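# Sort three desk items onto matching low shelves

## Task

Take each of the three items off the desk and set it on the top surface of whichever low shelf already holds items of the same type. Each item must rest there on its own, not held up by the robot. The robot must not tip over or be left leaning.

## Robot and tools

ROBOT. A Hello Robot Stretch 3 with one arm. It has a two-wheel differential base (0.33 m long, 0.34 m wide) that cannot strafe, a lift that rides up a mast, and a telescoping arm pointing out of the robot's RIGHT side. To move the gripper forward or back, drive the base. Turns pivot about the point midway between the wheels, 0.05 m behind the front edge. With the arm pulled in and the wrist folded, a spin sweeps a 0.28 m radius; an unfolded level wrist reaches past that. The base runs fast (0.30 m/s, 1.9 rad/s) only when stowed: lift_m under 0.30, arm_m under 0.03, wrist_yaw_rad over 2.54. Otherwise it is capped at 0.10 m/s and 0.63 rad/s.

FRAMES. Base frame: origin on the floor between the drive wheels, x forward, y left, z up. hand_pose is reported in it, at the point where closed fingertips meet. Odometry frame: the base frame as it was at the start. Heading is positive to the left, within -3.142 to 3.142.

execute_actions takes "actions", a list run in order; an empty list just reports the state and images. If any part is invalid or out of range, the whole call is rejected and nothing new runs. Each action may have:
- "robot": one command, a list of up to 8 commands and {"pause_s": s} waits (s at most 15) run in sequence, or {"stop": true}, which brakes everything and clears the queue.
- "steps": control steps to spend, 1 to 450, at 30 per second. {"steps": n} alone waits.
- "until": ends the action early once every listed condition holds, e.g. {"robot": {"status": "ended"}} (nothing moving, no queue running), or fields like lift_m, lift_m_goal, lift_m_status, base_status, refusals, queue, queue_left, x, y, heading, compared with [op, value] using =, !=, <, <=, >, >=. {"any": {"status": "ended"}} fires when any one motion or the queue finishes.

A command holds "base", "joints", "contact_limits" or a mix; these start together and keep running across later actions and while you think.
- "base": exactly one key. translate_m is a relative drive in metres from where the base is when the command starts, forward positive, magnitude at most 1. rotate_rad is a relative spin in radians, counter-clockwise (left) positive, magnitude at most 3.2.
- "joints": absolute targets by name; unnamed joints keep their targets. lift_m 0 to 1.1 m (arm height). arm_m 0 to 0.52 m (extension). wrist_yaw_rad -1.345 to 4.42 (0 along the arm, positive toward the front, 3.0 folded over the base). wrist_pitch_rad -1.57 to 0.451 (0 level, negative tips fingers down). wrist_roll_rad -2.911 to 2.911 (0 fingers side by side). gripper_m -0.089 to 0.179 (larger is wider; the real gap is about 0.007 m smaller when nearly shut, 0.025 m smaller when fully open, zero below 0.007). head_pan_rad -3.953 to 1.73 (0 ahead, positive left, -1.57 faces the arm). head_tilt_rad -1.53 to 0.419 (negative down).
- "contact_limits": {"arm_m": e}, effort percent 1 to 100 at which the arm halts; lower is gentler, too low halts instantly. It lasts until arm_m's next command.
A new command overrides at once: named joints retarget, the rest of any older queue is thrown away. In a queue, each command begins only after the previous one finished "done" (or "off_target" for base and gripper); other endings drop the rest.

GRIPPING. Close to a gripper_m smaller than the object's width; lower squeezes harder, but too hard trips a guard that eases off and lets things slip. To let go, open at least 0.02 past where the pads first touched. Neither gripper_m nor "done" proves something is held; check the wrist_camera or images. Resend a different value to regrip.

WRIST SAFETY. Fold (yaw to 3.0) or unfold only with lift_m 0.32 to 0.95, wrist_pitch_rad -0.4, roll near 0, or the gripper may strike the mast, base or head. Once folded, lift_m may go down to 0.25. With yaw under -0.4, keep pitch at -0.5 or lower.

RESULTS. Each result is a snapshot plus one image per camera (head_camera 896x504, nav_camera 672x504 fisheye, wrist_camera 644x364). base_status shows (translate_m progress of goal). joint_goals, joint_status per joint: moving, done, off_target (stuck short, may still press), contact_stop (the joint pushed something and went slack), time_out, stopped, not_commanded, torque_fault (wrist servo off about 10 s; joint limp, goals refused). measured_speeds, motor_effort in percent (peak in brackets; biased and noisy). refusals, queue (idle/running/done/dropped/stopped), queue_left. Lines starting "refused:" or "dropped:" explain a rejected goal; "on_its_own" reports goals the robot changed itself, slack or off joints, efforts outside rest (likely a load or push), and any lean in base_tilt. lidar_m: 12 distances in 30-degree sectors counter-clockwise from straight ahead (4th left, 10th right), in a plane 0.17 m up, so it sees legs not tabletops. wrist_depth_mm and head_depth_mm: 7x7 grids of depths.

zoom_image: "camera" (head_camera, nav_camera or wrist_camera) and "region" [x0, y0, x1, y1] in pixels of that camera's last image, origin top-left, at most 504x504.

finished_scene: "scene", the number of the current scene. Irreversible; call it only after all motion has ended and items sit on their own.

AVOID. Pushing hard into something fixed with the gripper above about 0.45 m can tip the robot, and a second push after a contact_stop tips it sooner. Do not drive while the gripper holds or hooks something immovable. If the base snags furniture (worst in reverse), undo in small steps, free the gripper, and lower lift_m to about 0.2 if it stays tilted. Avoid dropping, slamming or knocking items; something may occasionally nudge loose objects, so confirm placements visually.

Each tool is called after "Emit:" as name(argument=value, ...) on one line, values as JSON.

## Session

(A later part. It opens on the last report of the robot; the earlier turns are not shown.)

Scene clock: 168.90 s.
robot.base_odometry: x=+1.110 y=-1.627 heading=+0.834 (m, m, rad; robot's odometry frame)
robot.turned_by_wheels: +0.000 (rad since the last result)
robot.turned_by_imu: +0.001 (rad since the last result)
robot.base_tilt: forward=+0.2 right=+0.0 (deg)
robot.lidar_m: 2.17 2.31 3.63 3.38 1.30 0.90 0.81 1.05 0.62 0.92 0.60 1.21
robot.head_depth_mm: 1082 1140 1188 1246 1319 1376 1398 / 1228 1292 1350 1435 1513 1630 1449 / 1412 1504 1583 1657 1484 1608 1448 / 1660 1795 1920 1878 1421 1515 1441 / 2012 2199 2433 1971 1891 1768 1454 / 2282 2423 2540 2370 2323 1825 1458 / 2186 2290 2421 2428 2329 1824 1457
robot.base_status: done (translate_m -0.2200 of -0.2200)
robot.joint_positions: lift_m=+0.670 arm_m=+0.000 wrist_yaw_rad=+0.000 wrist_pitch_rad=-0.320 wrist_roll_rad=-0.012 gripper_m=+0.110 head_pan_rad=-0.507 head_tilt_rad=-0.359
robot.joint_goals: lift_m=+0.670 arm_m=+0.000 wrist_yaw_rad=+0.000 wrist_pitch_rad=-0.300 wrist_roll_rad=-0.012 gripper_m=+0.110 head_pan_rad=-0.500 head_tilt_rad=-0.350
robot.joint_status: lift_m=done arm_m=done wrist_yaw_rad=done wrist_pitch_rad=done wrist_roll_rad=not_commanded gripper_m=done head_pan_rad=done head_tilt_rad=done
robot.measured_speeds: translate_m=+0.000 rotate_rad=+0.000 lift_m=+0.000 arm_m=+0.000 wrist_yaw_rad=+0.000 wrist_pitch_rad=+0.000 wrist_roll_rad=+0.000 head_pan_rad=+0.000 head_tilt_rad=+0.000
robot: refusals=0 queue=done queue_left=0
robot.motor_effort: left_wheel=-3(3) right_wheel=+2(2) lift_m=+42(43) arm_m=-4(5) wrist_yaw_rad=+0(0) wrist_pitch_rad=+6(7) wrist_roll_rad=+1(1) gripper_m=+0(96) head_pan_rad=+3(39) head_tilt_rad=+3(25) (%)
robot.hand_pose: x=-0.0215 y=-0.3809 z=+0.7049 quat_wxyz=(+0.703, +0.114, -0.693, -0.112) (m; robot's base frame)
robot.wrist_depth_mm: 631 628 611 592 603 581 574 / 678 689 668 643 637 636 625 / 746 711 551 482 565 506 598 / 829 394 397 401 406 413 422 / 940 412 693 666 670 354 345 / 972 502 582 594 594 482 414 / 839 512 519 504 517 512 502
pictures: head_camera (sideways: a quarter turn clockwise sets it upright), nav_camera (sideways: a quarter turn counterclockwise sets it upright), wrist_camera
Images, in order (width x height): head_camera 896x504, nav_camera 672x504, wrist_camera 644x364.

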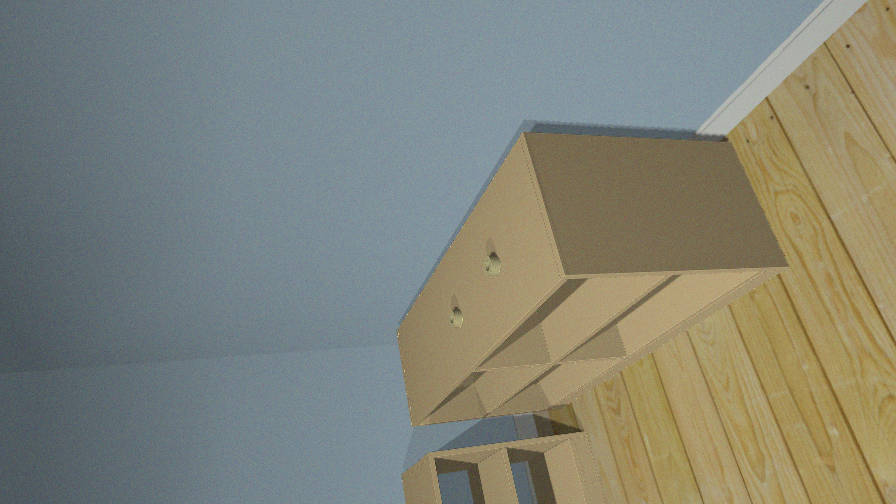

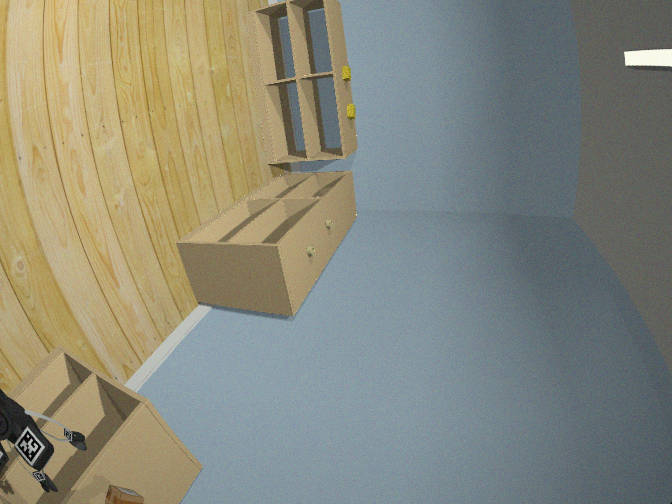

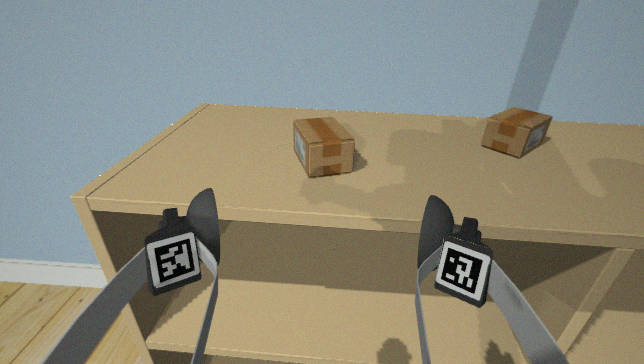

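Emit:
execute_actions(actions=[{"robot":[{"base":{"rotate_rad":1.375},"joints":{"wrist_yaw_rad":3.0,"wrist_pitch_rad":-0.4,"gripper_m":0.04,"lift_m":0.5}},{"joints":{"lift_m":0.25}},{"base":{"translate_m":1.0}},{"base":{"translate_m":1.0}},{"base":{"translate_m":0.74},"joints":{"lift_m":0.9}},{"joints":{"wrist_yaw_rad":0,"gripper_m":0.15,"head_pan_rad":-1.57,"head_tilt_rad":-0.7}},{"base":{"rotate_rad":1.79},"joints":{"wrist_pitch_rad":-0.3}}],"steps":450,"until":{"robot":{"status":"ended"}}},{"steps":450,"until":{"robot":{"status":"ended"}}},{"steps":450,"until":{"robot":{"status":"ended"}}}])

Scene clock: 217.87 s.
robot.base_odometry: x=-0.522 y=+0.574 heading=-2.285 (m, m, rad; robot's odometry frame)
robot.turned_by_wheels: +3.165 (rad since the last result)
robot.turned_by_imu: +3.131 (rad since the last result)
robot.base_tilt: forward=+0.2 right=+0.0 (deg)
robot.lidar_m: 1.64 1.75 2.09 3.22 2.53 2.14 2.09 1.10 0.82 0.53 0.53 1.06
robot.head_depth_mm: 971 1090 1160 888 760 - - / 972 1088 1166 886 720 - - / 973 1088 1163 892 - - - / 975 1089 1165 893 719 1289 1184 / 975 1095 1167 890 701 1010 1160 / 981 1100 1169 896 721 1051 1185 / 983 1109 1173 891 727 1239 1181
robot.base_status: done (rotate_rad +1.7899 of +1.7900)
robot.joint_positions: lift_m=+0.900 arm_m=+0.000 wrist_yaw_rad=+0.001 wrist_pitch_rad=-0.321 wrist_roll_rad=-0.012 gripper_m=+0.150 head_pan_rad=-1.563 head_tilt_rad=-0.691
robot.joint_goals: lift_m=+0.900 arm_m=+0.000 wrist_yaw_rad=+0.000 wrist_pitch_rad=-0.300 wrist_roll_rad=-0.012 gripper_m=+0.150 head_pan_rad=-1.570 head_tilt_rad=-0.700
robot.joint_status: lift_m=done arm_m=done wrist_yaw_rad=done wrist_pitch_rad=done wrist_roll_rad=not_commanded gripper_m=done head_pan_rad=done head_tilt_rad=done
robot.measured_speeds: translate_m=+0.000 rotate_rad=+0.000 lift_m=+0.000 arm_m=+0.000 wrist_yaw_rad=+0.000 wrist_pitch_rad=+0.000 wrist_roll_rad=+0.000 head_pan_rad=+0.000 head_tilt_rad=+0.000
robot: refusals=0 queue=done queue_left=0
robot.motor_effort: left_wheel=-3(10) right_wheel=+2(7) lift_m=+41(43) arm_m=-4(4) wrist_yaw_rad=-1(2) wrist_pitch_rad=+6(6) wrist_roll_rad=+0(1) gripper_m=+0(100) head_pan_rad=-4(41) head_tilt_rad=-4(26) (%)
robot.hand_pose: x=-0.0213 y=-0.3808 z=+0.9348 quat_wxyz=(+0.703, +0.114, -0.693, -0.112) (m; robot's base frame)
robot.wrist_depth_mm: 855 840 830 814 803 805 794 / 929 901 902 908 855 845 831 / 850 845 867 868 899 892 891 / 616 617 631 649 649 653 678 / 480 523 492 503 500 542 520 / 412 393 409 410 416 - 425 / 337 345 349 356 352 364 363
pictures: head_camera (sideways: a quarter turn clockwise sets it upright), nav_camera (sideways: a quarter turn counterclockwise sets it upright), wrist_camera
Images, in order (width x height): head_camera 896x504, nav_camera 672x504, wrist_camera 644x364.

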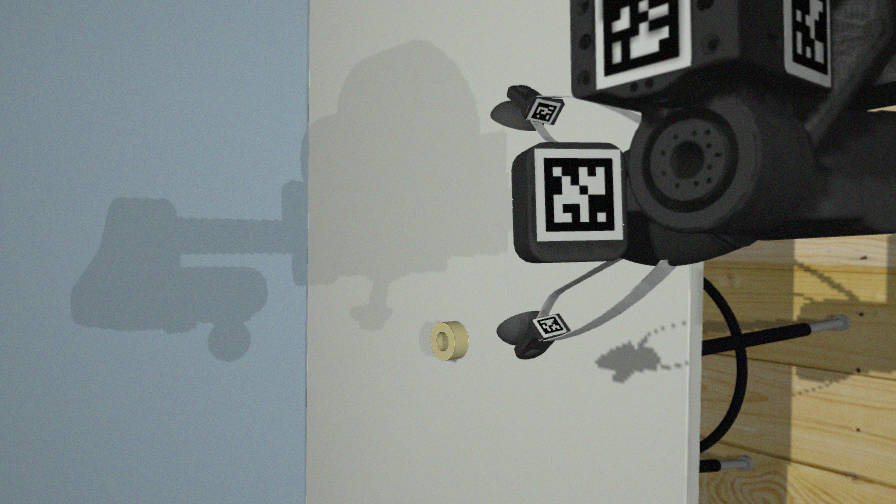

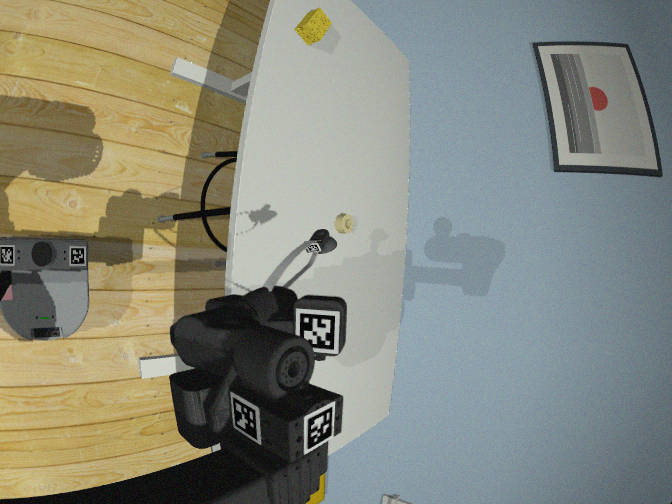

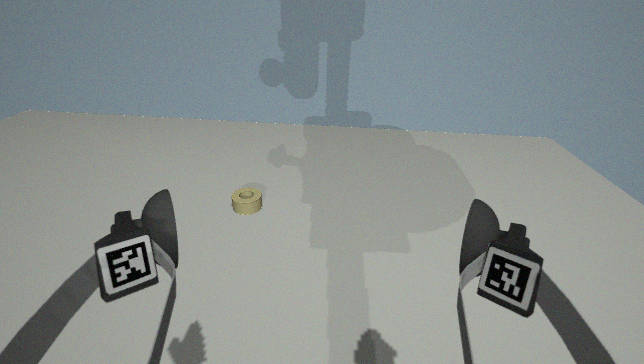

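Emit:
execute_actions(actions=[{"robot":[{"base":{"translate_m":0.13},"joints":{"arm_m":0.2,"lift_m":0.76,"gripper_m":0.11}},{"joints":{"lift_m":0.705}}],"steps":450,"until":{"robot":{"status":"ended"}}}])

Scene clock: 228.07 s.
robot.base_odometry: x=-0.607 y=+0.476 heading=-2.285 (m, m, rad; robot's odometry frame)
robot.turned_by_wheels: +0.000 (rad since the last result)
robot.turned_by_imu: +0.001 (rad since the last result)
robot.base_tilt: forward=+0.2 right=+0.0 (deg)
robot.lidar_m: 1.51 1.61 2.01 3.19 2.61 2.28 2.22 1.20 0.89 0.51 0.72 1.56
robot.head_depth_mm: 978 1095 1156 883 717 648 - / 973 1097 1167 895 761 1338 1186 / 977 1098 1168 887 - 1310 1185 / 977 1100 1171 888 710 1051 1163 / 981 1105 1160 895 720 1071 1184 / 983 1106 1166 893 723 1239 1193 / 984 1112 1169 897 724 1300 1184
robot.base_status: done (translate_m +0.1300 of +0.1300)
robot.joint_positions: lift_m=+0.705 arm_m=+0.200 wrist_yaw_rad=+0.000 wrist_pitch_rad=-0.320 wrist_roll_rad=-0.012 gripper_m=+0.110 head_pan_rad=-1.563 head_tilt_rad=-0.691
robot.joint_goals: lift_m=+0.705 arm_m=+0.200 wrist_yaw_rad=+0.000 wrist_pitch_rad=-0.300 wrist_roll_rad=-0.012 gripper_m=+0.110 head_pan_rad=-1.570 head_tilt_rad=-0.700
robot.joint_status: lift_m=done arm_m=done wrist_yaw_rad=done wrist_pitch_rad=done wrist_roll_rad=not_commanded gripper_m=done head_pan_rad=done head_tilt_rad=done
robot.measured_speeds: translate_m=+0.000 rotate_rad=+0.000 lift_m=+0.000 arm_m=+0.000 wrist_yaw_rad=+0.000 wrist_pitch_rad=+0.000 wrist_roll_rad=+0.000 head_pan_rad=+0.000 head_tilt_rad=+0.000
robot: refusals=0 queue=done queue_left=0
robot.motor_effort: left_wheel=-3(5) right_wheel=+2(6) lift_m=+31(41) arm_m=+6(8) wrist_yaw_rad=-1(1) wrist_pitch_rad=+6(6) wrist_roll_rad=+1(1) gripper_m=+0(98) head_pan_rad=-4(4) head_tilt_rad=-4(4) (%)
robot.hand_pose: x=-0.0214 y=-0.5803 z=+0.7404 quat_wxyz=(+0.703, +0.114, -0.693, -0.112) (m; robot's base frame)
robot.wrist_depth_mm: 689 670 650 637 631 621 613 / 518 547 562 576 586 609 638 / 333 341 345 334 359 368 374 / 247 248 255 255 260 264 267 / 194 196 199 200 202 206 206 / 161 156 163 164 164 167 169 / - 137 139 140 141 142 144
pictures: head_camera (sideways: a quarter turn clockwise sets it upright), nav_camera (sideways: a quarter turn counterclockwise sets it upright), wrist_camera
Images, in order (width x height): head_camera 896x504, nav_camera 672x504, wrist_camera 644x364.

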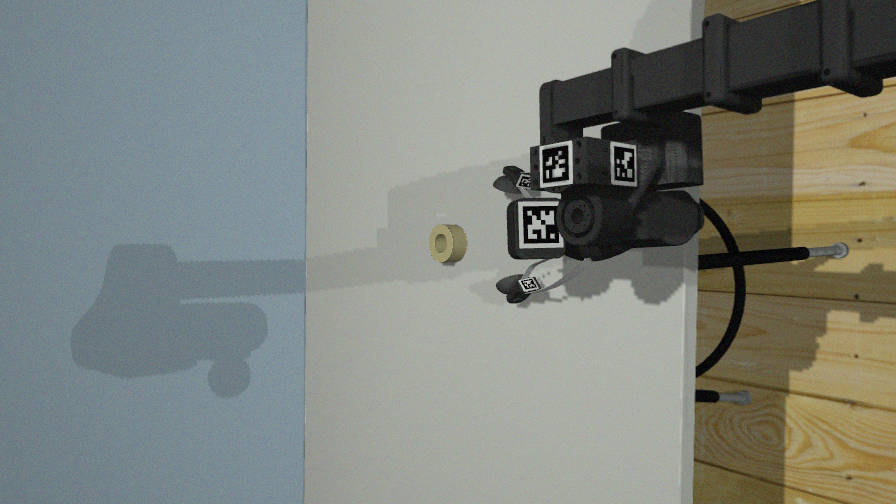

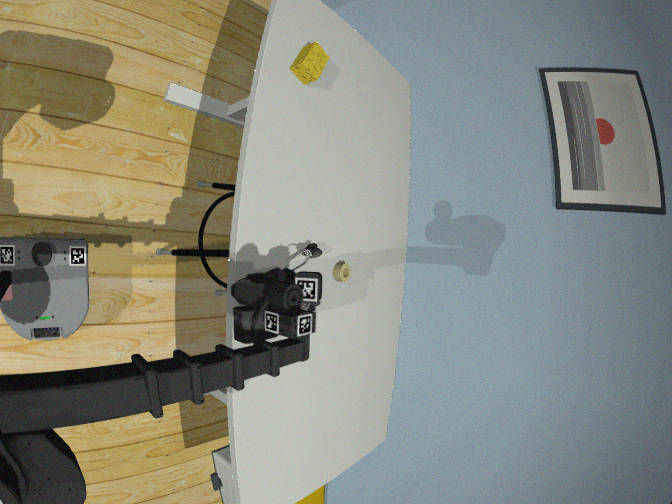

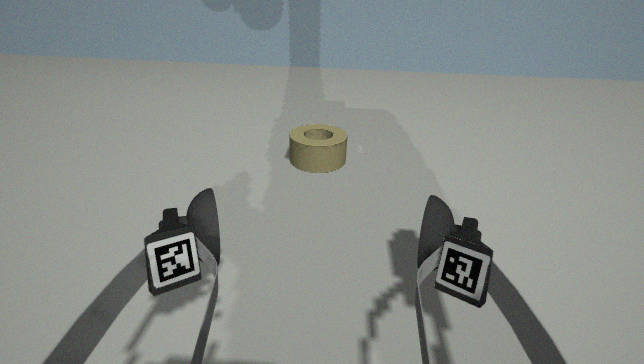

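Emit:
execute_actions(actions=[{"robot":[{"joints":{"arm_m":0.345,"lift_m":0.70}},{"joints":{"gripper_m":0.02}},{"pause_s":0.5},{"joints":{"lift_m":0.80}}],"steps":450,"until":{"robot":{"status":"ended"}}}])

Scene clock: 238.87 s.
robot.base_odometry: x=-0.607 y=+0.476 heading=-2.285 (m, m, rad; robot's odometry frame)
robot.turned_by_wheels: +0.000 (rad since the last result)
robot.turned_by_imu: +0.001 (rad since the last result)
robot.base_tilt: forward=+0.3 right=+0.0 (deg)
robot.lidar_m: 1.52 1.61 2.00 3.20 2.61 2.28 2.21 1.20 0.89 0.51 0.72 1.56
robot.head_depth_mm: 976 1094 1158 899 - - 1161 / 976 1098 1174 - 699 1278 1185 / 978 1097 1204 829 720 1289 1185 / 983 1101 1187 863 725 1030 1157 / 978 1104 1165 892 721 1075 1176 / 979 1111 1172 893 722 1247 1190 / 983 1098 1173 895 722 1297 1183
robot.base_status: done (translate_m +0.1300 of +0.1300)
robot.joint_positions: lift_m=+0.800 arm_m=+0.345 wrist_yaw_rad=+0.000 wrist_pitch_rad=-0.318 wrist_roll_rad=-0.012 gripper_m=+0.021 head_pan_rad=-1.563 head_tilt_rad=-0.691
robot.joint_goals: lift_m=+0.800 arm_m=+0.345 wrist_yaw_rad=+0.000 wrist_pitch_rad=-0.300 wrist_roll_rad=-0.012 gripper_m=+0.020 head_pan_rad=-1.570 head_tilt_rad=-0.700
robot.joint_status: lift_m=done arm_m=done wrist_yaw_rad=done wrist_pitch_rad=done wrist_roll_rad=not_commanded gripper_m=done head_pan_rad=done head_tilt_rad=done
robot.measured_speeds: translate_m=+0.000 rotate_rad=+0.000 lift_m=+0.000 arm_m=+0.000 wrist_yaw_rad=+0.000 wrist_pitch_rad=+0.000 wrist_roll_rad=+0.000 head_pan_rad=+0.000 head_tilt_rad=+0.000
robot: refusals=0 queue=done queue_left=0
robot.motor_effort: left_wheel=-3(3) right_wheel=+2(2) lift_m=+42(44) arm_m=+5(4) wrist_yaw_rad=+0(1) wrist_pitch_rad=+5(6) wrist_roll_rad=+1(0) gripper_m=-17(98) head_pan_rad=-4(4) head_tilt_rad=-4(5) (%)
robot.hand_pose: x=-0.0214 y=-0.7255 z=+0.8354 quat_wxyz=(+0.703, +0.113, -0.694, -0.112) (m; robot's base frame)
robot.wrist_depth_mm: 545 524 520 510 499 499 483 / 584 567 564 543 536 526 514 / 585 584 590 579 571 569 572 / 424 427 439 446 453 451 460 / 335 342 358 161 360 356 355 / 280 278 272 132 277 291 293 / 237 238 241 233 243 247 248
pictures: head_camera (sideways: a quarter turn clockwise sets it upright), nav_camera (sideways: a quarter turn counterclockwise sets it upright), wrist_camera
Images, in order (width x height): head_camera 896x504, nav_camera 672x504, wrist_camera 644x364.

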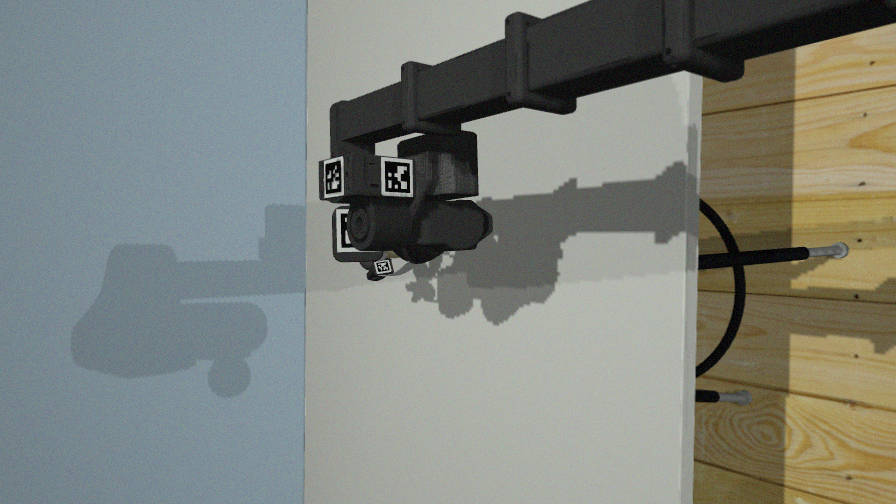

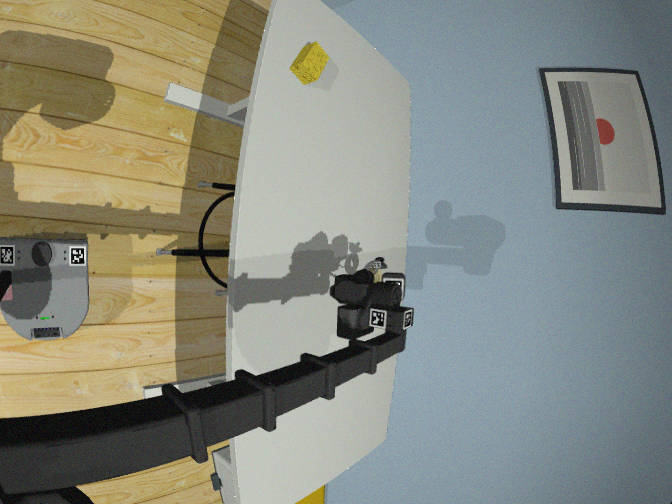

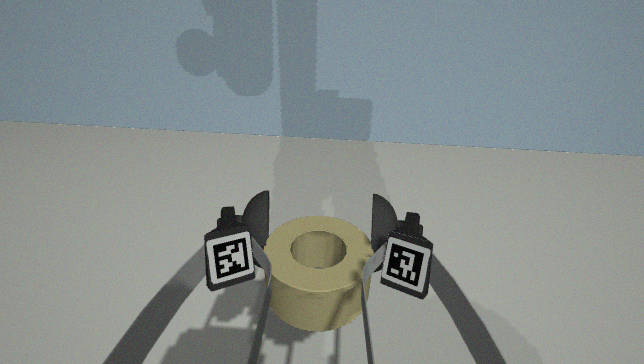

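Emit:
execute_actions(actions=[{"robot":[{"joints":{"arm_m":0.0,"lift_m":0.85}},{"base":{"rotate_rad":1.777}},{"base":{"translate_m":1.0}},{"base":{"translate_m":1.0}},{"base":{"translate_m":0.755}},{"base":{"rotate_rad":1.342}}],"steps":450,"until":{"robot":{"status":"ended"}}},{"steps":450,"until":{"robot":{"status":"ended"}}},{"steps":450,"until":{"robot":{"status":"ended"}}}])

Scene clock: 288.20 s.
robot.base_odometry: x=+1.801 y=-0.863 heading=+0.834 (m, m, rad; robot's odometry frame)
robot.turned_by_wheels: +3.119 (rad since the last result)
robot.turned_by_imu: +3.086 (rad since the last result)
robot.base_tilt: forward=+0.2 right=+0.0 (deg)
robot.lidar_m: 1.20 1.42 2.24 3.36 3.08 2.05 1.78 0.89 0.97 0.55 0.97 0.89
robot.head_depth_mm: 792 888 1008 1174 1412 - - / 788 890 1018 1183 1393 1460 - / 788 882 1010 1171 1329 - - / 786 880 1010 1168 1295 1375 1191 / 784 880 1004 1108 1060 1213 1163 / 786 881 1002 1066 889 1048 1172 / 785 878 998 1072 888 1055 1163
robot.base_status: done (rotate_rad +1.3419 of +1.3420)
robot.joint_positions: lift_m=+0.850 arm_m=+0.000 wrist_yaw_rad=+0.000 wrist_pitch_rad=-0.319 wrist_roll_rad=-0.012 gripper_m=+0.021 head_pan_rad=-1.563 head_tilt_rad=-0.691
robot.joint_goals: lift_m=+0.850 arm_m=+0.000 wrist_yaw_rad=+0.000 wrist_pitch_rad=-0.300 wrist_roll_rad=-0.012 gripper_m=+0.020 head_pan_rad=-1.570 head_tilt_rad=-0.700
robot.joint_status: lift_m=done arm_m=done wrist_yaw_rad=done wrist_pitch_rad=done wrist_roll_rad=not_commanded gripper_m=done head_pan_rad=done head_tilt_rad=done
robot.measured_speeds: translate_m=+0.000 rotate_rad=+0.000 lift_m=+0.000 arm_m=+0.000 wrist_yaw_rad=+0.000 wrist_pitch_rad=+0.000 wrist_roll_rad=+0.000 head_pan_rad=+0.000 head_tilt_rad=+0.000
robot: refusals=0 queue=done queue_left=0
robot.motor_effort: left_wheel=-3(9) right_wheel=+2(6) lift_m=+42(43) arm_m=-4(1) wrist_yaw_rad=-1(1) wrist_pitch_rad=+5(5) wrist_roll_rad=+0(1) gripper_m=-18(16) head_pan_rad=-3(4) head_tilt_rad=-4(4) (%)
robot.hand_pose: x=-0.0214 y=-0.3811 z=+0.8853 quat_wxyz=(+0.703, +0.113, -0.693, -0.112) (m; robot's base frame)
robot.wrist_depth_mm: 651 617 621 630 615 617 605 / 686 689 673 655 657 678 650 / 738 753 747 715 715 717 692 / 726 735 786 796 779 781 756 / 572 586 623 161 859 835 807 / 479 481 485 132 - 928 766 / 667 674 619 - - - 787
pictures: head_camera (sideways: a quarter turn clockwise sets it upright), nav_camera (sideways: a quarter turn counterclockwise sets it upright), wrist_camera
Images, in order (width x height): head_camera 896x504, nav_camera 672x504, wrist_camera 644x364.

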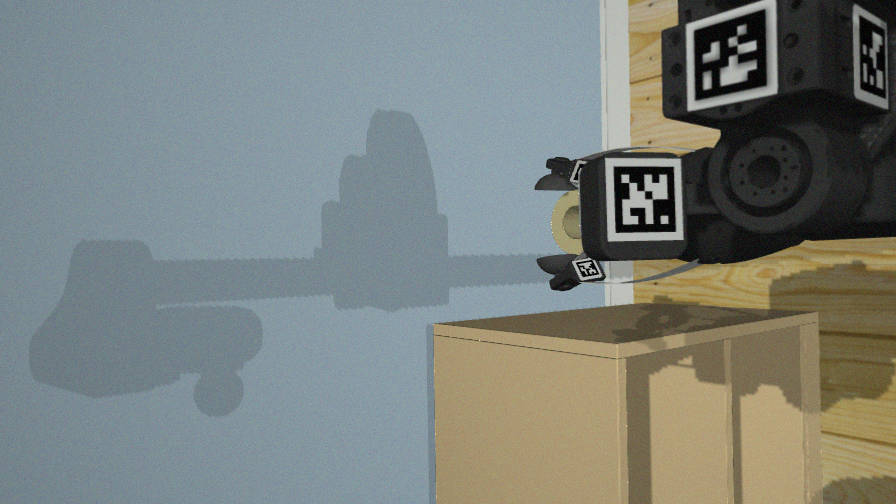

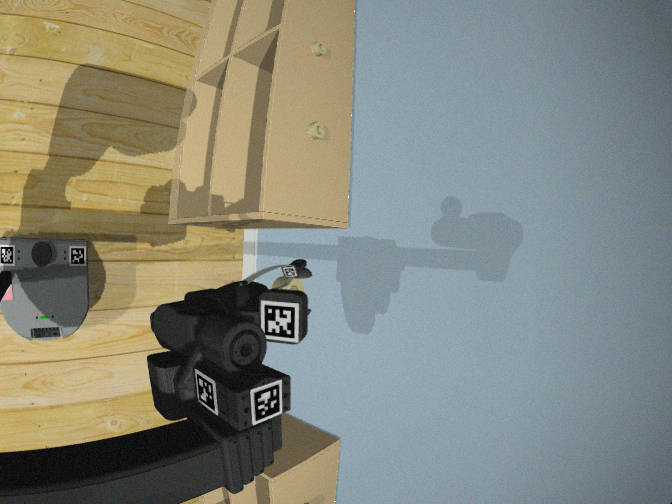

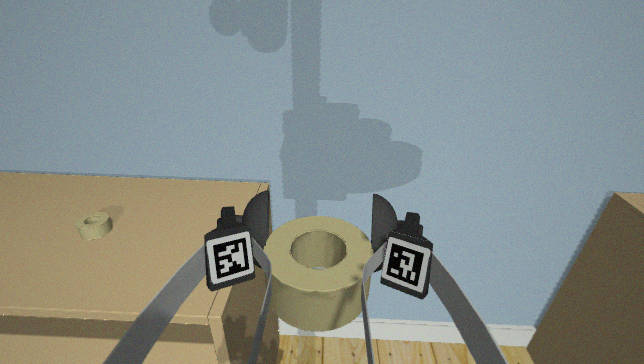

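Emit:
execute_actions(actions=[{"robot":[{"base":{"translate_m":0.29}},{"joints":{"arm_m":0.26}},{"joints":{"lift_m":0.63}}],"steps":450,"until":{"robot":{"status":"ended"}}}])

Scene clock: 302.00 s.
robot.base_odometry: x=+1.996 y=-0.648 heading=+0.834 (m, m, rad; robot's odometry frame)
robot.turned_by_wheels: +0.000 (rad since the last result)
robot.turned_by_imu: +0.002 (rad since the last result)
robot.base_tilt: forward=+0.3 right=-0.1 (deg)
robot.lidar_m: 0.92 1.19 1.83 3.36 3.43 2.30 2.05 1.13 0.55 0.58 0.68 0.99
robot.head_depth_mm: 790 888 1013 1178 1411 1379 1202 / 787 894 1013 1182 1352 - 1187 / 788 884 1012 1063 - 1022 1156 / 786 876 1007 1062 886 1050 1160 / 784 881 1009 1064 884 1049 1162 / 782 879 1009 1062 885 1059 1164 / 780 877 1002 1070 890 1060 1162
robot.base_status: done (translate_m +0.2900 of +0.2900)
robot.joint_positions: lift_m=+0.630 arm_m=+0.260 wrist_yaw_rad=+0.000 wrist_pitch_rad=-0.319 wrist_roll_rad=-0.012 gripper_m=+0.021 head_pan_rad=-1.563 head_tilt_rad=-0.691
robot.joint_goals: lift_m=+0.630 arm_m=+0.260 wrist_yaw_rad=+0.000 wrist_pitch_rad=-0.300 wrist_roll_rad=-0.012 gripper_m=+0.020 head_pan_rad=-1.570 head_tilt_rad=-0.700
robot.joint_status: lift_m=done arm_m=done wrist_yaw_rad=done wrist_pitch_rad=done wrist_roll_rad=not_commanded gripper_m=done head_pan_rad=done head_tilt_rad=done
robot.measured_speeds: translate_m=+0.000 rotate_rad=+0.000 lift_m=+0.000 arm_m=+0.000 wrist_yaw_rad=+0.000 wrist_pitch_rad=+0.000 wrist_roll_rad=+0.000 head_pan_rad=+0.000 head_tilt_rad=+0.000
robot: refusals=0 queue=done queue_left=0
robot.motor_effort: left_wheel=-3(5) right_wheel=+2(5) lift_m=+31(42) arm_m=+6(6) wrist_yaw_rad=-1(1) wrist_pitch_rad=+5(6) wrist_roll_rad=+1(1) gripper_m=-17(17) head_pan_rad=-4(4) head_tilt_rad=-4(5) (%)
robot.hand_pose: x=-0.0214 y=-0.6404 z=+0.6657 quat_wxyz=(+0.703, +0.113, -0.693, -0.112) (m; robot's base frame)
robot.wrist_depth_mm: 402 393 388 388 383 380 375 / 436 422 424 418 415 407 407 / 440 453 446 445 434 445 438 / 313 316 320 322 333 477 469 / 249 230 261 161 265 282 528 / 204 206 200 131 203 212 593 / 175 175 177 172 178 181 628
pictures: head_camera (sideways: a quarter turn clockwise sets it upright), nav_camera (sideways: a quarter turn counterclockwise sets it upright), wrist_camera
Images, in order (width x height): head_camera 896x504, nav_camera 672x504, wrist_camera 644x364.

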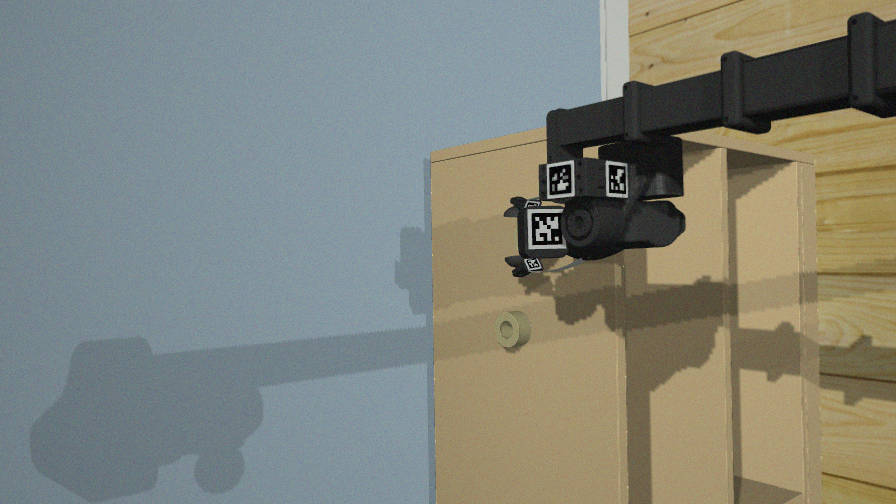

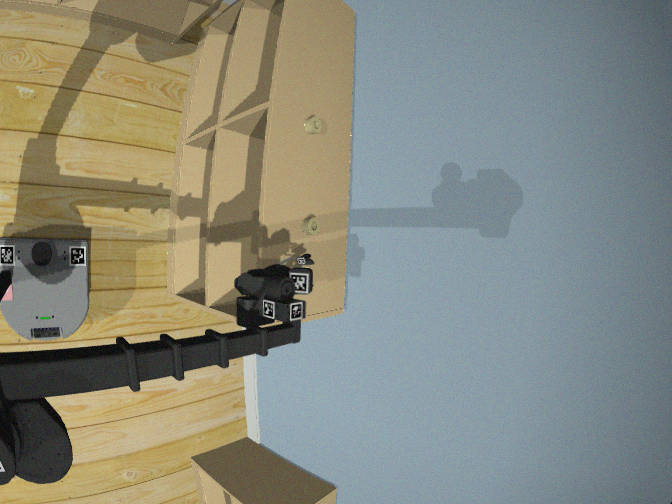

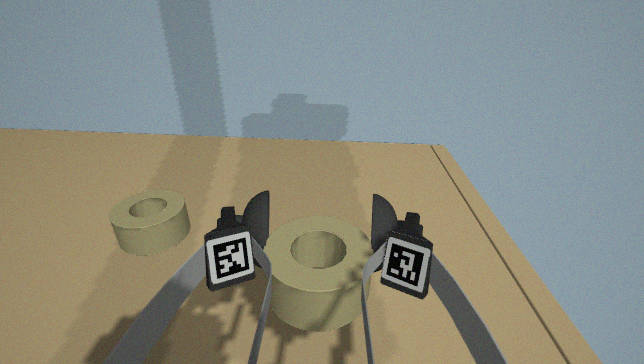

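Emit:
execute_actions(actions=[{"robot":[{"joints":{"lift_m":0.592}},{"joints":{"gripper_m":0.075}},{"joints":{"lift_m":0.67}},{"joints":{"arm_m":0.0}},{"base":{"rotate_rad":2.04},"joints":{"wrist_yaw_rad":3.0,"wrist_pitch_rad":-0.4,"gripper_m":0.04,"lift_m":0.5}},{"joints":{"lift_m":0.25}},{"base":{"translate_m":1.0}},{"base":{"translate_m":1.0}}],"steps":450,"until":{"robot":{"status":"ended"}}},{"steps":450,"until":{"robot":{"status":"ended"}}},{"robot":[{"base":{"translate_m":0.885},"joints":{"lift_m":0.9}},{"joints":{"wrist_yaw_rad":0,"gripper_m":0.17}},{"base":{"rotate_rad":1.13},"joints":{"wrist_pitch_rad":-0.3}}],"steps":450,"until":{"robot":{"status":"ended"}}},{"steps":450,"until":{"robot":{"status":"ended"}}}])

Scene clock: 369.03 s.
robot.base_odometry: x=-0.787 y=+0.114 heading=-2.279 (m, m, rad; robot's odometry frame)
robot.turned_by_wheels: +3.170 (rad since the last result)
robot.turned_by_imu: +3.137 (rad since the last result)
robot.base_tilt: forward=+0.2 right=+0.0 (deg)
robot.lidar_m: 1.16 1.24 1.72 3.10 3.20 2.65 2.55 1.20 0.68 0.75 0.87 1.21
robot.head_depth_mm: 1063 1198 1165 888 758 - - / 1056 1192 1165 886 724 - - / 1057 1179 1171 889 - - - / 1057 1194 1164 888 751 1343 1189 / 1061 1192 1171 892 723 1371 1192 / 1065 1183 1171 890 741 1347 1182 / 1055 1189 1164 895 741 1378 1189
robot.base_status: done (rotate_rad +1.1299 of +1.1300)
robot.joint_positions: lift_m=+0.900 arm_m=+0.000 wrist_yaw_rad=+0.001 wrist_pitch_rad=-0.321 wrist_roll_rad=-0.012 gripper_m=+0.170 head_pan_rad=-1.563 head_tilt_rad=-0.691
robot.joint_goals: lift_m=+0.900 arm_m=+0.000 wrist_yaw_rad=+0.000 wrist_pitch_rad=-0.300 wrist_roll_rad=-0.012 gripper_m=+0.170 head_pan_rad=-1.570 head_tilt_rad=-0.700
robot.joint_status: lift_m=done arm_m=done wrist_yaw_rad=done wrist_pitch_rad=done wrist_roll_rad=not_commanded gripper_m=done head_pan_rad=done head_tilt_rad=done
robot.measured_speeds: translate_m=+0.000 rotate_rad=+0.000 lift_m=+0.000 arm_m=+0.000 wrist_yaw_rad=+0.000 wrist_pitch_rad=+0.000 wrist_roll_rad=+0.000 head_pan_rad=+0.000 head_tilt_rad=+0.000
robot: refusals=0 queue=done queue_left=0
robot.motor_effort: left_wheel=-3(10) right_wheel=+2(8) lift_m=+41(44) arm_m=-4(5) wrist_yaw_rad=-1(0) wrist_pitch_rad=+6(7) wrist_roll_rad=+1(1) gripper_m=+0(99) head_pan_rad=-3(3) head_tilt_rad=-4(4) (%)
robot.hand_pose: x=-0.0213 y=-0.3808 z=+0.9348 quat_wxyz=(+0.703, +0.114, -0.693, -0.112) (m; robot's base frame)
robot.wrist_depth_mm: 944 916 899 913 882 882 865 / - - 966 977 969 921 949 / - - 871 870 909 919 921 / - 633 635 641 659 645 673 / 505 444 474 499 502 536 519 / 399 393 413 412 416 424 426 / - 369 372 363 364 357 355
pictures: head_camera (sideways: a quarter turn clockwise sets it upright), nav_camera (sideways: a quarter turn counterclockwise sets it upright), wrist_camera
Images, in order (width x height): head_camera 896x504, nav_camera 672x504, wrist_camera 644x364.

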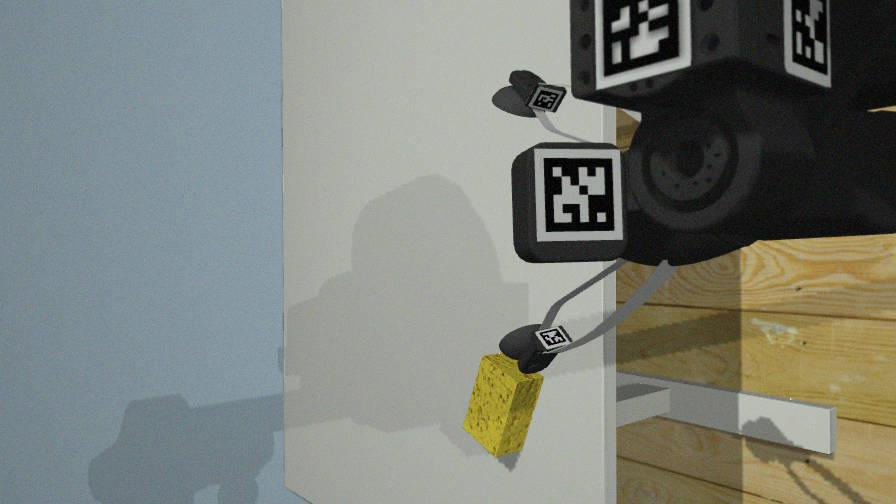

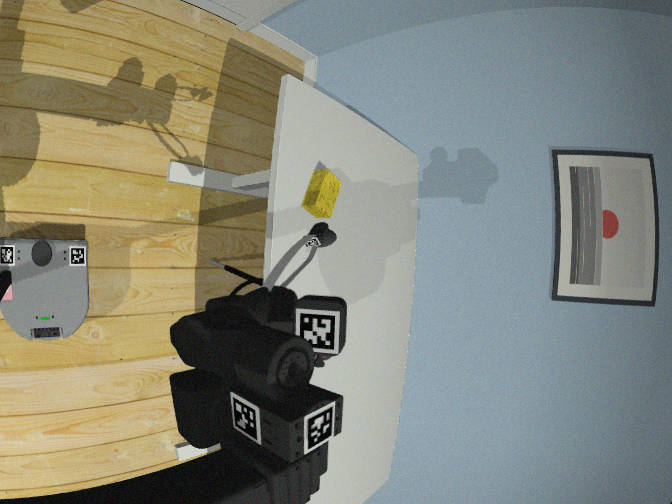

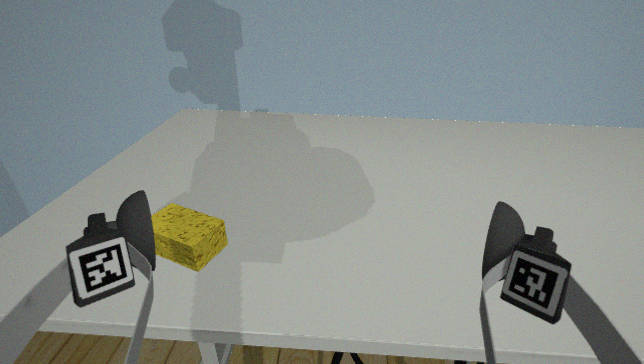

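Emit:
execute_actions(actions=[{"robot":[{"base":{"translate_m":0.265},"joints":{"wrist_yaw_rad":-0.3}},{"joints":{"arm_m":0.13,"lift_m":0.75}},{"joints":{"lift_m":0.71}}],"steps":450,"until":{"robot":{"status":"ended"}}}])

Scene clock: 382.83 s.
robot.base_odometry: x=-0.959 y=-0.087 heading=-2.279 (m, m, rad; robot's odometry frame)
robot.turned_by_wheels: +0.000 (rad since the last result)
robot.turned_by_imu: +0.001 (rad since the last result)
robot.base_tilt: forward=+0.2 right=+0.0 (deg)
robot.lidar_m: 0.90 0.96 1.34 2.21 3.39 2.92 2.83 1.40 0.81 0.81 1.30 0.94
robot.head_depth_mm: 1061 1192 1160 887 758 1372 - / 1060 1193 1169 889 759 - 1160 / 1062 1194 1171 892 747 - 1152 / 1064 1196 1170 889 764 1345 1182 / 1063 1198 1171 892 764 1371 1186 / 1060 1194 1358 994 762 1374 1186 / 1059 1188 1362 1588 1637 1381 1186
robot.base_status: done (translate_m +0.2650 of +0.2650)
robot.joint_positions: lift_m=+0.710 arm_m=+0.130 wrist_yaw_rad=-0.299 wrist_pitch_rad=-0.320 wrist_roll_rad=-0.012 gripper_m=+0.170 head_pan_rad=-1.563 head_tilt_rad=-0.691
robot.joint_goals: lift_m=+0.710 arm_m=+0.130 wrist_yaw_rad=-0.300 wrist_pitch_rad=-0.300 wrist_roll_rad=-0.012 gripper_m=+0.170 head_pan_rad=-1.570 head_tilt_rad=-0.700
robot.joint_status: lift_m=done arm_m=done wrist_yaw_rad=done wrist_pitch_rad=done wrist_roll_rad=not_commanded gripper_m=done head_pan_rad=done head_tilt_rad=done
robot.measured_speeds: translate_m=+0.000 rotate_rad=+0.000 lift_m=+0.000 arm_m=+0.000 wrist_yaw_rad=+0.000 wrist_pitch_rad=+0.000 wrist_roll_rad=+0.000 head_pan_rad=+0.000 head_tilt_rad=+0.000
robot: refusals=0 queue=done queue_left=0
robot.motor_effort: left_wheel=-3(5) right_wheel=+2(6) lift_m=+31(42) arm_m=+6(5) wrist_yaw_rad=-1(2) wrist_pitch_rad=+6(6) wrist_roll_rad=+1(1) gripper_m=+0(1) head_pan_rad=-4(4) head_tilt_rad=-4(3) (%)
robot.hand_pose: x=-0.0910 y=-0.4998 z=+0.7454 quat_wxyz=(+0.678, +0.009, -0.703, -0.216) (m; robot's base frame)
robot.wrist_depth_mm: 680 718 743 819 851 938 - / 724 568 585 604 623 647 665 / 348 354 261 322 379 388 394 / 257 258 232 226 270 276 280 / 207 214 206 208 212 222 215 / - 164 170 172 174 182 592 / 143 144 152 164 861 944 941
pictures: head_camera (sideways: a quarter turn clockwise sets it upright), nav_camera (sideways: a quarter turn counterclockwise sets it upright), wrist_camera
Images, in order (width x height): head_camera 896x504, nav_camera 672x504, wrist_camera 644x364.

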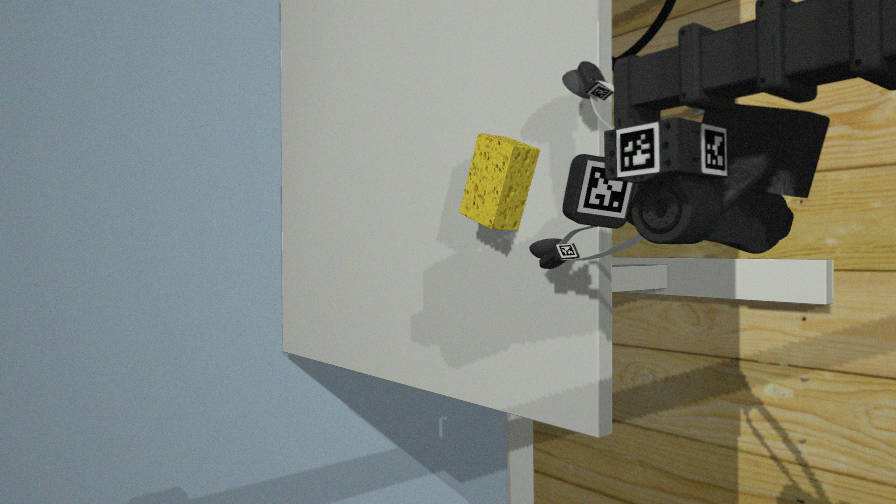

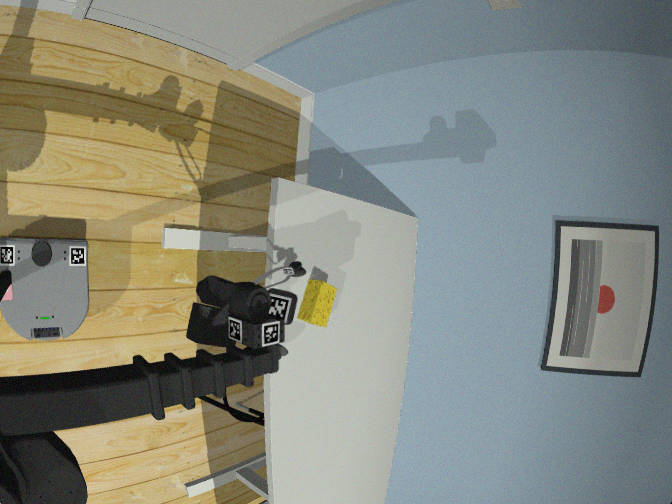

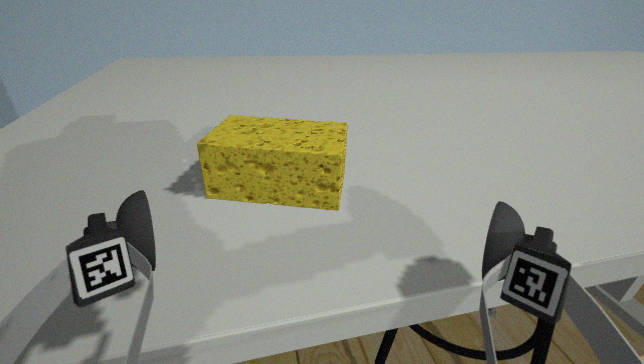

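Emit:
execute_actions(actions=[{"robot":[{"joints":{"arm_m":0.27,"lift_m":0.70}},{"joints":{"gripper_m":0.075}},{"pause_s":0.5},{"joints":{"lift_m":0.80}}],"steps":450,"until":{"robot":{"status":"ended"}}}])

Scene clock: 404.17 s.
robot.base_odometry: x=-0.959 y=-0.087 heading=-2.279 (m, m, rad; robot's odometry frame)
robot.turned_by_wheels: +0.000 (rad since the last result)
robot.turned_by_imu: +0.001 (rad since the last result)
robot.base_tilt: forward=+0.3 right=+0.0 (deg)
robot.lidar_m: 0.90 0.97 1.33 2.21 3.43 2.92 2.82 1.41 0.81 0.82 1.30 0.94
robot.head_depth_mm: 1066 1202 1160 915 - - 1166 / 1068 1199 1157 - 759 1359 1186 / 1066 1201 1162 - 739 1370 1184 / 1064 1191 1172 894 761 1349 1178 / 1066 1196 1173 893 763 1378 1181 / 1064 1190 1354 992 762 1383 1190 / 1062 1188 1361 1580 1640 1385 1191
robot.base_status: done (translate_m +0.2650 of +0.2650)
robot.joint_positions: lift_m=+0.800 arm_m=+0.270 wrist_yaw_rad=-0.299 wrist_pitch_rad=-0.318 wrist_roll_rad=-0.012 gripper_m=+0.076 head_pan_rad=-1.563 head_tilt_rad=-0.691
robot.joint_goals: lift_m=+0.800 arm_m=+0.270 wrist_yaw_rad=-0.300 wrist_pitch_rad=-0.300 wrist_roll_rad=-0.012 gripper_m=+0.075 head_pan_rad=-1.570 head_tilt_rad=-0.700
robot.joint_status: lift_m=done arm_m=done wrist_yaw_rad=done wrist_pitch_rad=done wrist_roll_rad=not_commanded gripper_m=done head_pan_rad=done head_tilt_rad=done
robot.measured_speeds: translate_m=+0.000 rotate_rad=+0.000 lift_m=+0.000 arm_m=+0.000 wrist_yaw_rad=+0.000 wrist_pitch_rad=+0.000 wrist_roll_rad=+0.000 head_pan_rad=+0.000 head_tilt_rad=+0.000
robot: refusals=0 queue=done queue_left=0
robot.motor_effort: left_wheel=-3(3) right_wheel=+2(2) lift_m=+42(43) arm_m=+5(3) wrist_yaw_rad=-1(1) wrist_pitch_rad=+5(6) wrist_roll_rad=+1(1) gripper_m=-20(98) head_pan_rad=-4(4) head_tilt_rad=-5(4) (%)
robot.hand_pose: x=-0.0911 y=-0.6400 z=+0.8356 quat_wxyz=(+0.678, +0.008, -0.703, -0.215) (m; robot's base frame)
robot.wrist_depth_mm: 559 606 647 691 726 803 863 / 613 641 680 747 806 852 931 / 659 593 596 613 634 637 659 / 662 435 166 159 450 459 460 / 338 346 128 124 124 361 361 / 280 271 138 117 107 294 294 / 243 238 241 135 122 245 251
pictures: head_camera (sideways: a quarter turn clockwise sets it upright), nav_camera (sideways: a quarter turn counterclockwise sets it upright), wrist_camera
Images, in order (width x height): head_camera 896x504, nav_camera 672x504, wrist_camera 644x364.

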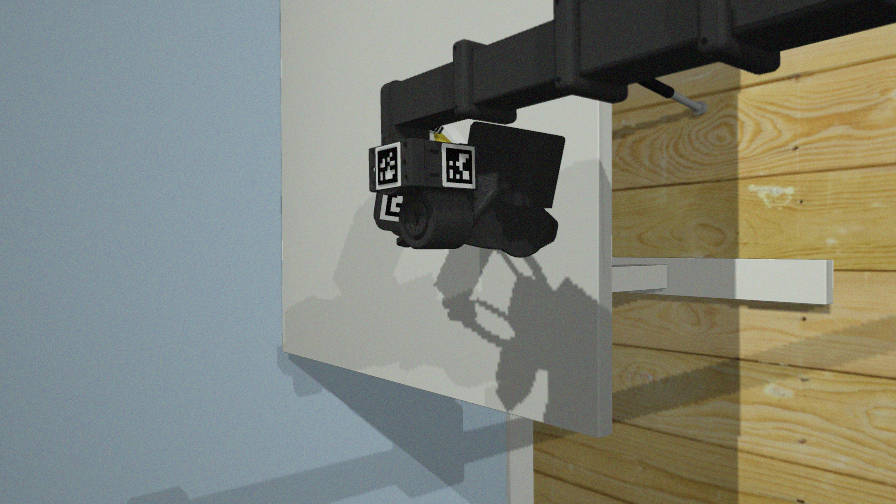

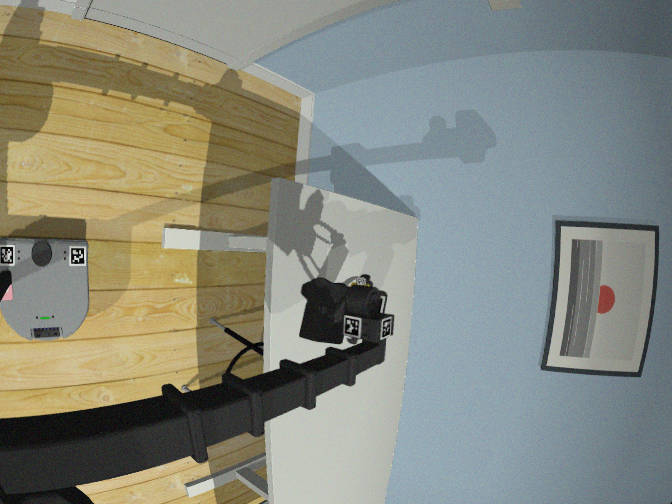

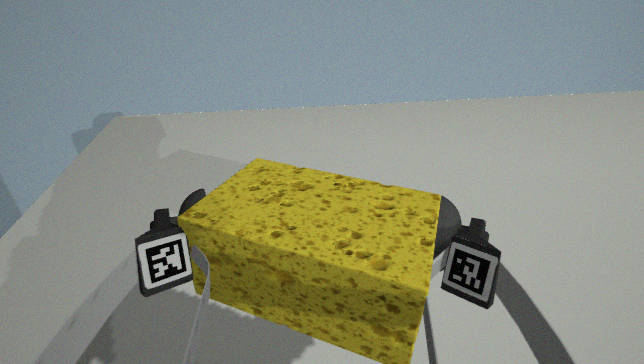

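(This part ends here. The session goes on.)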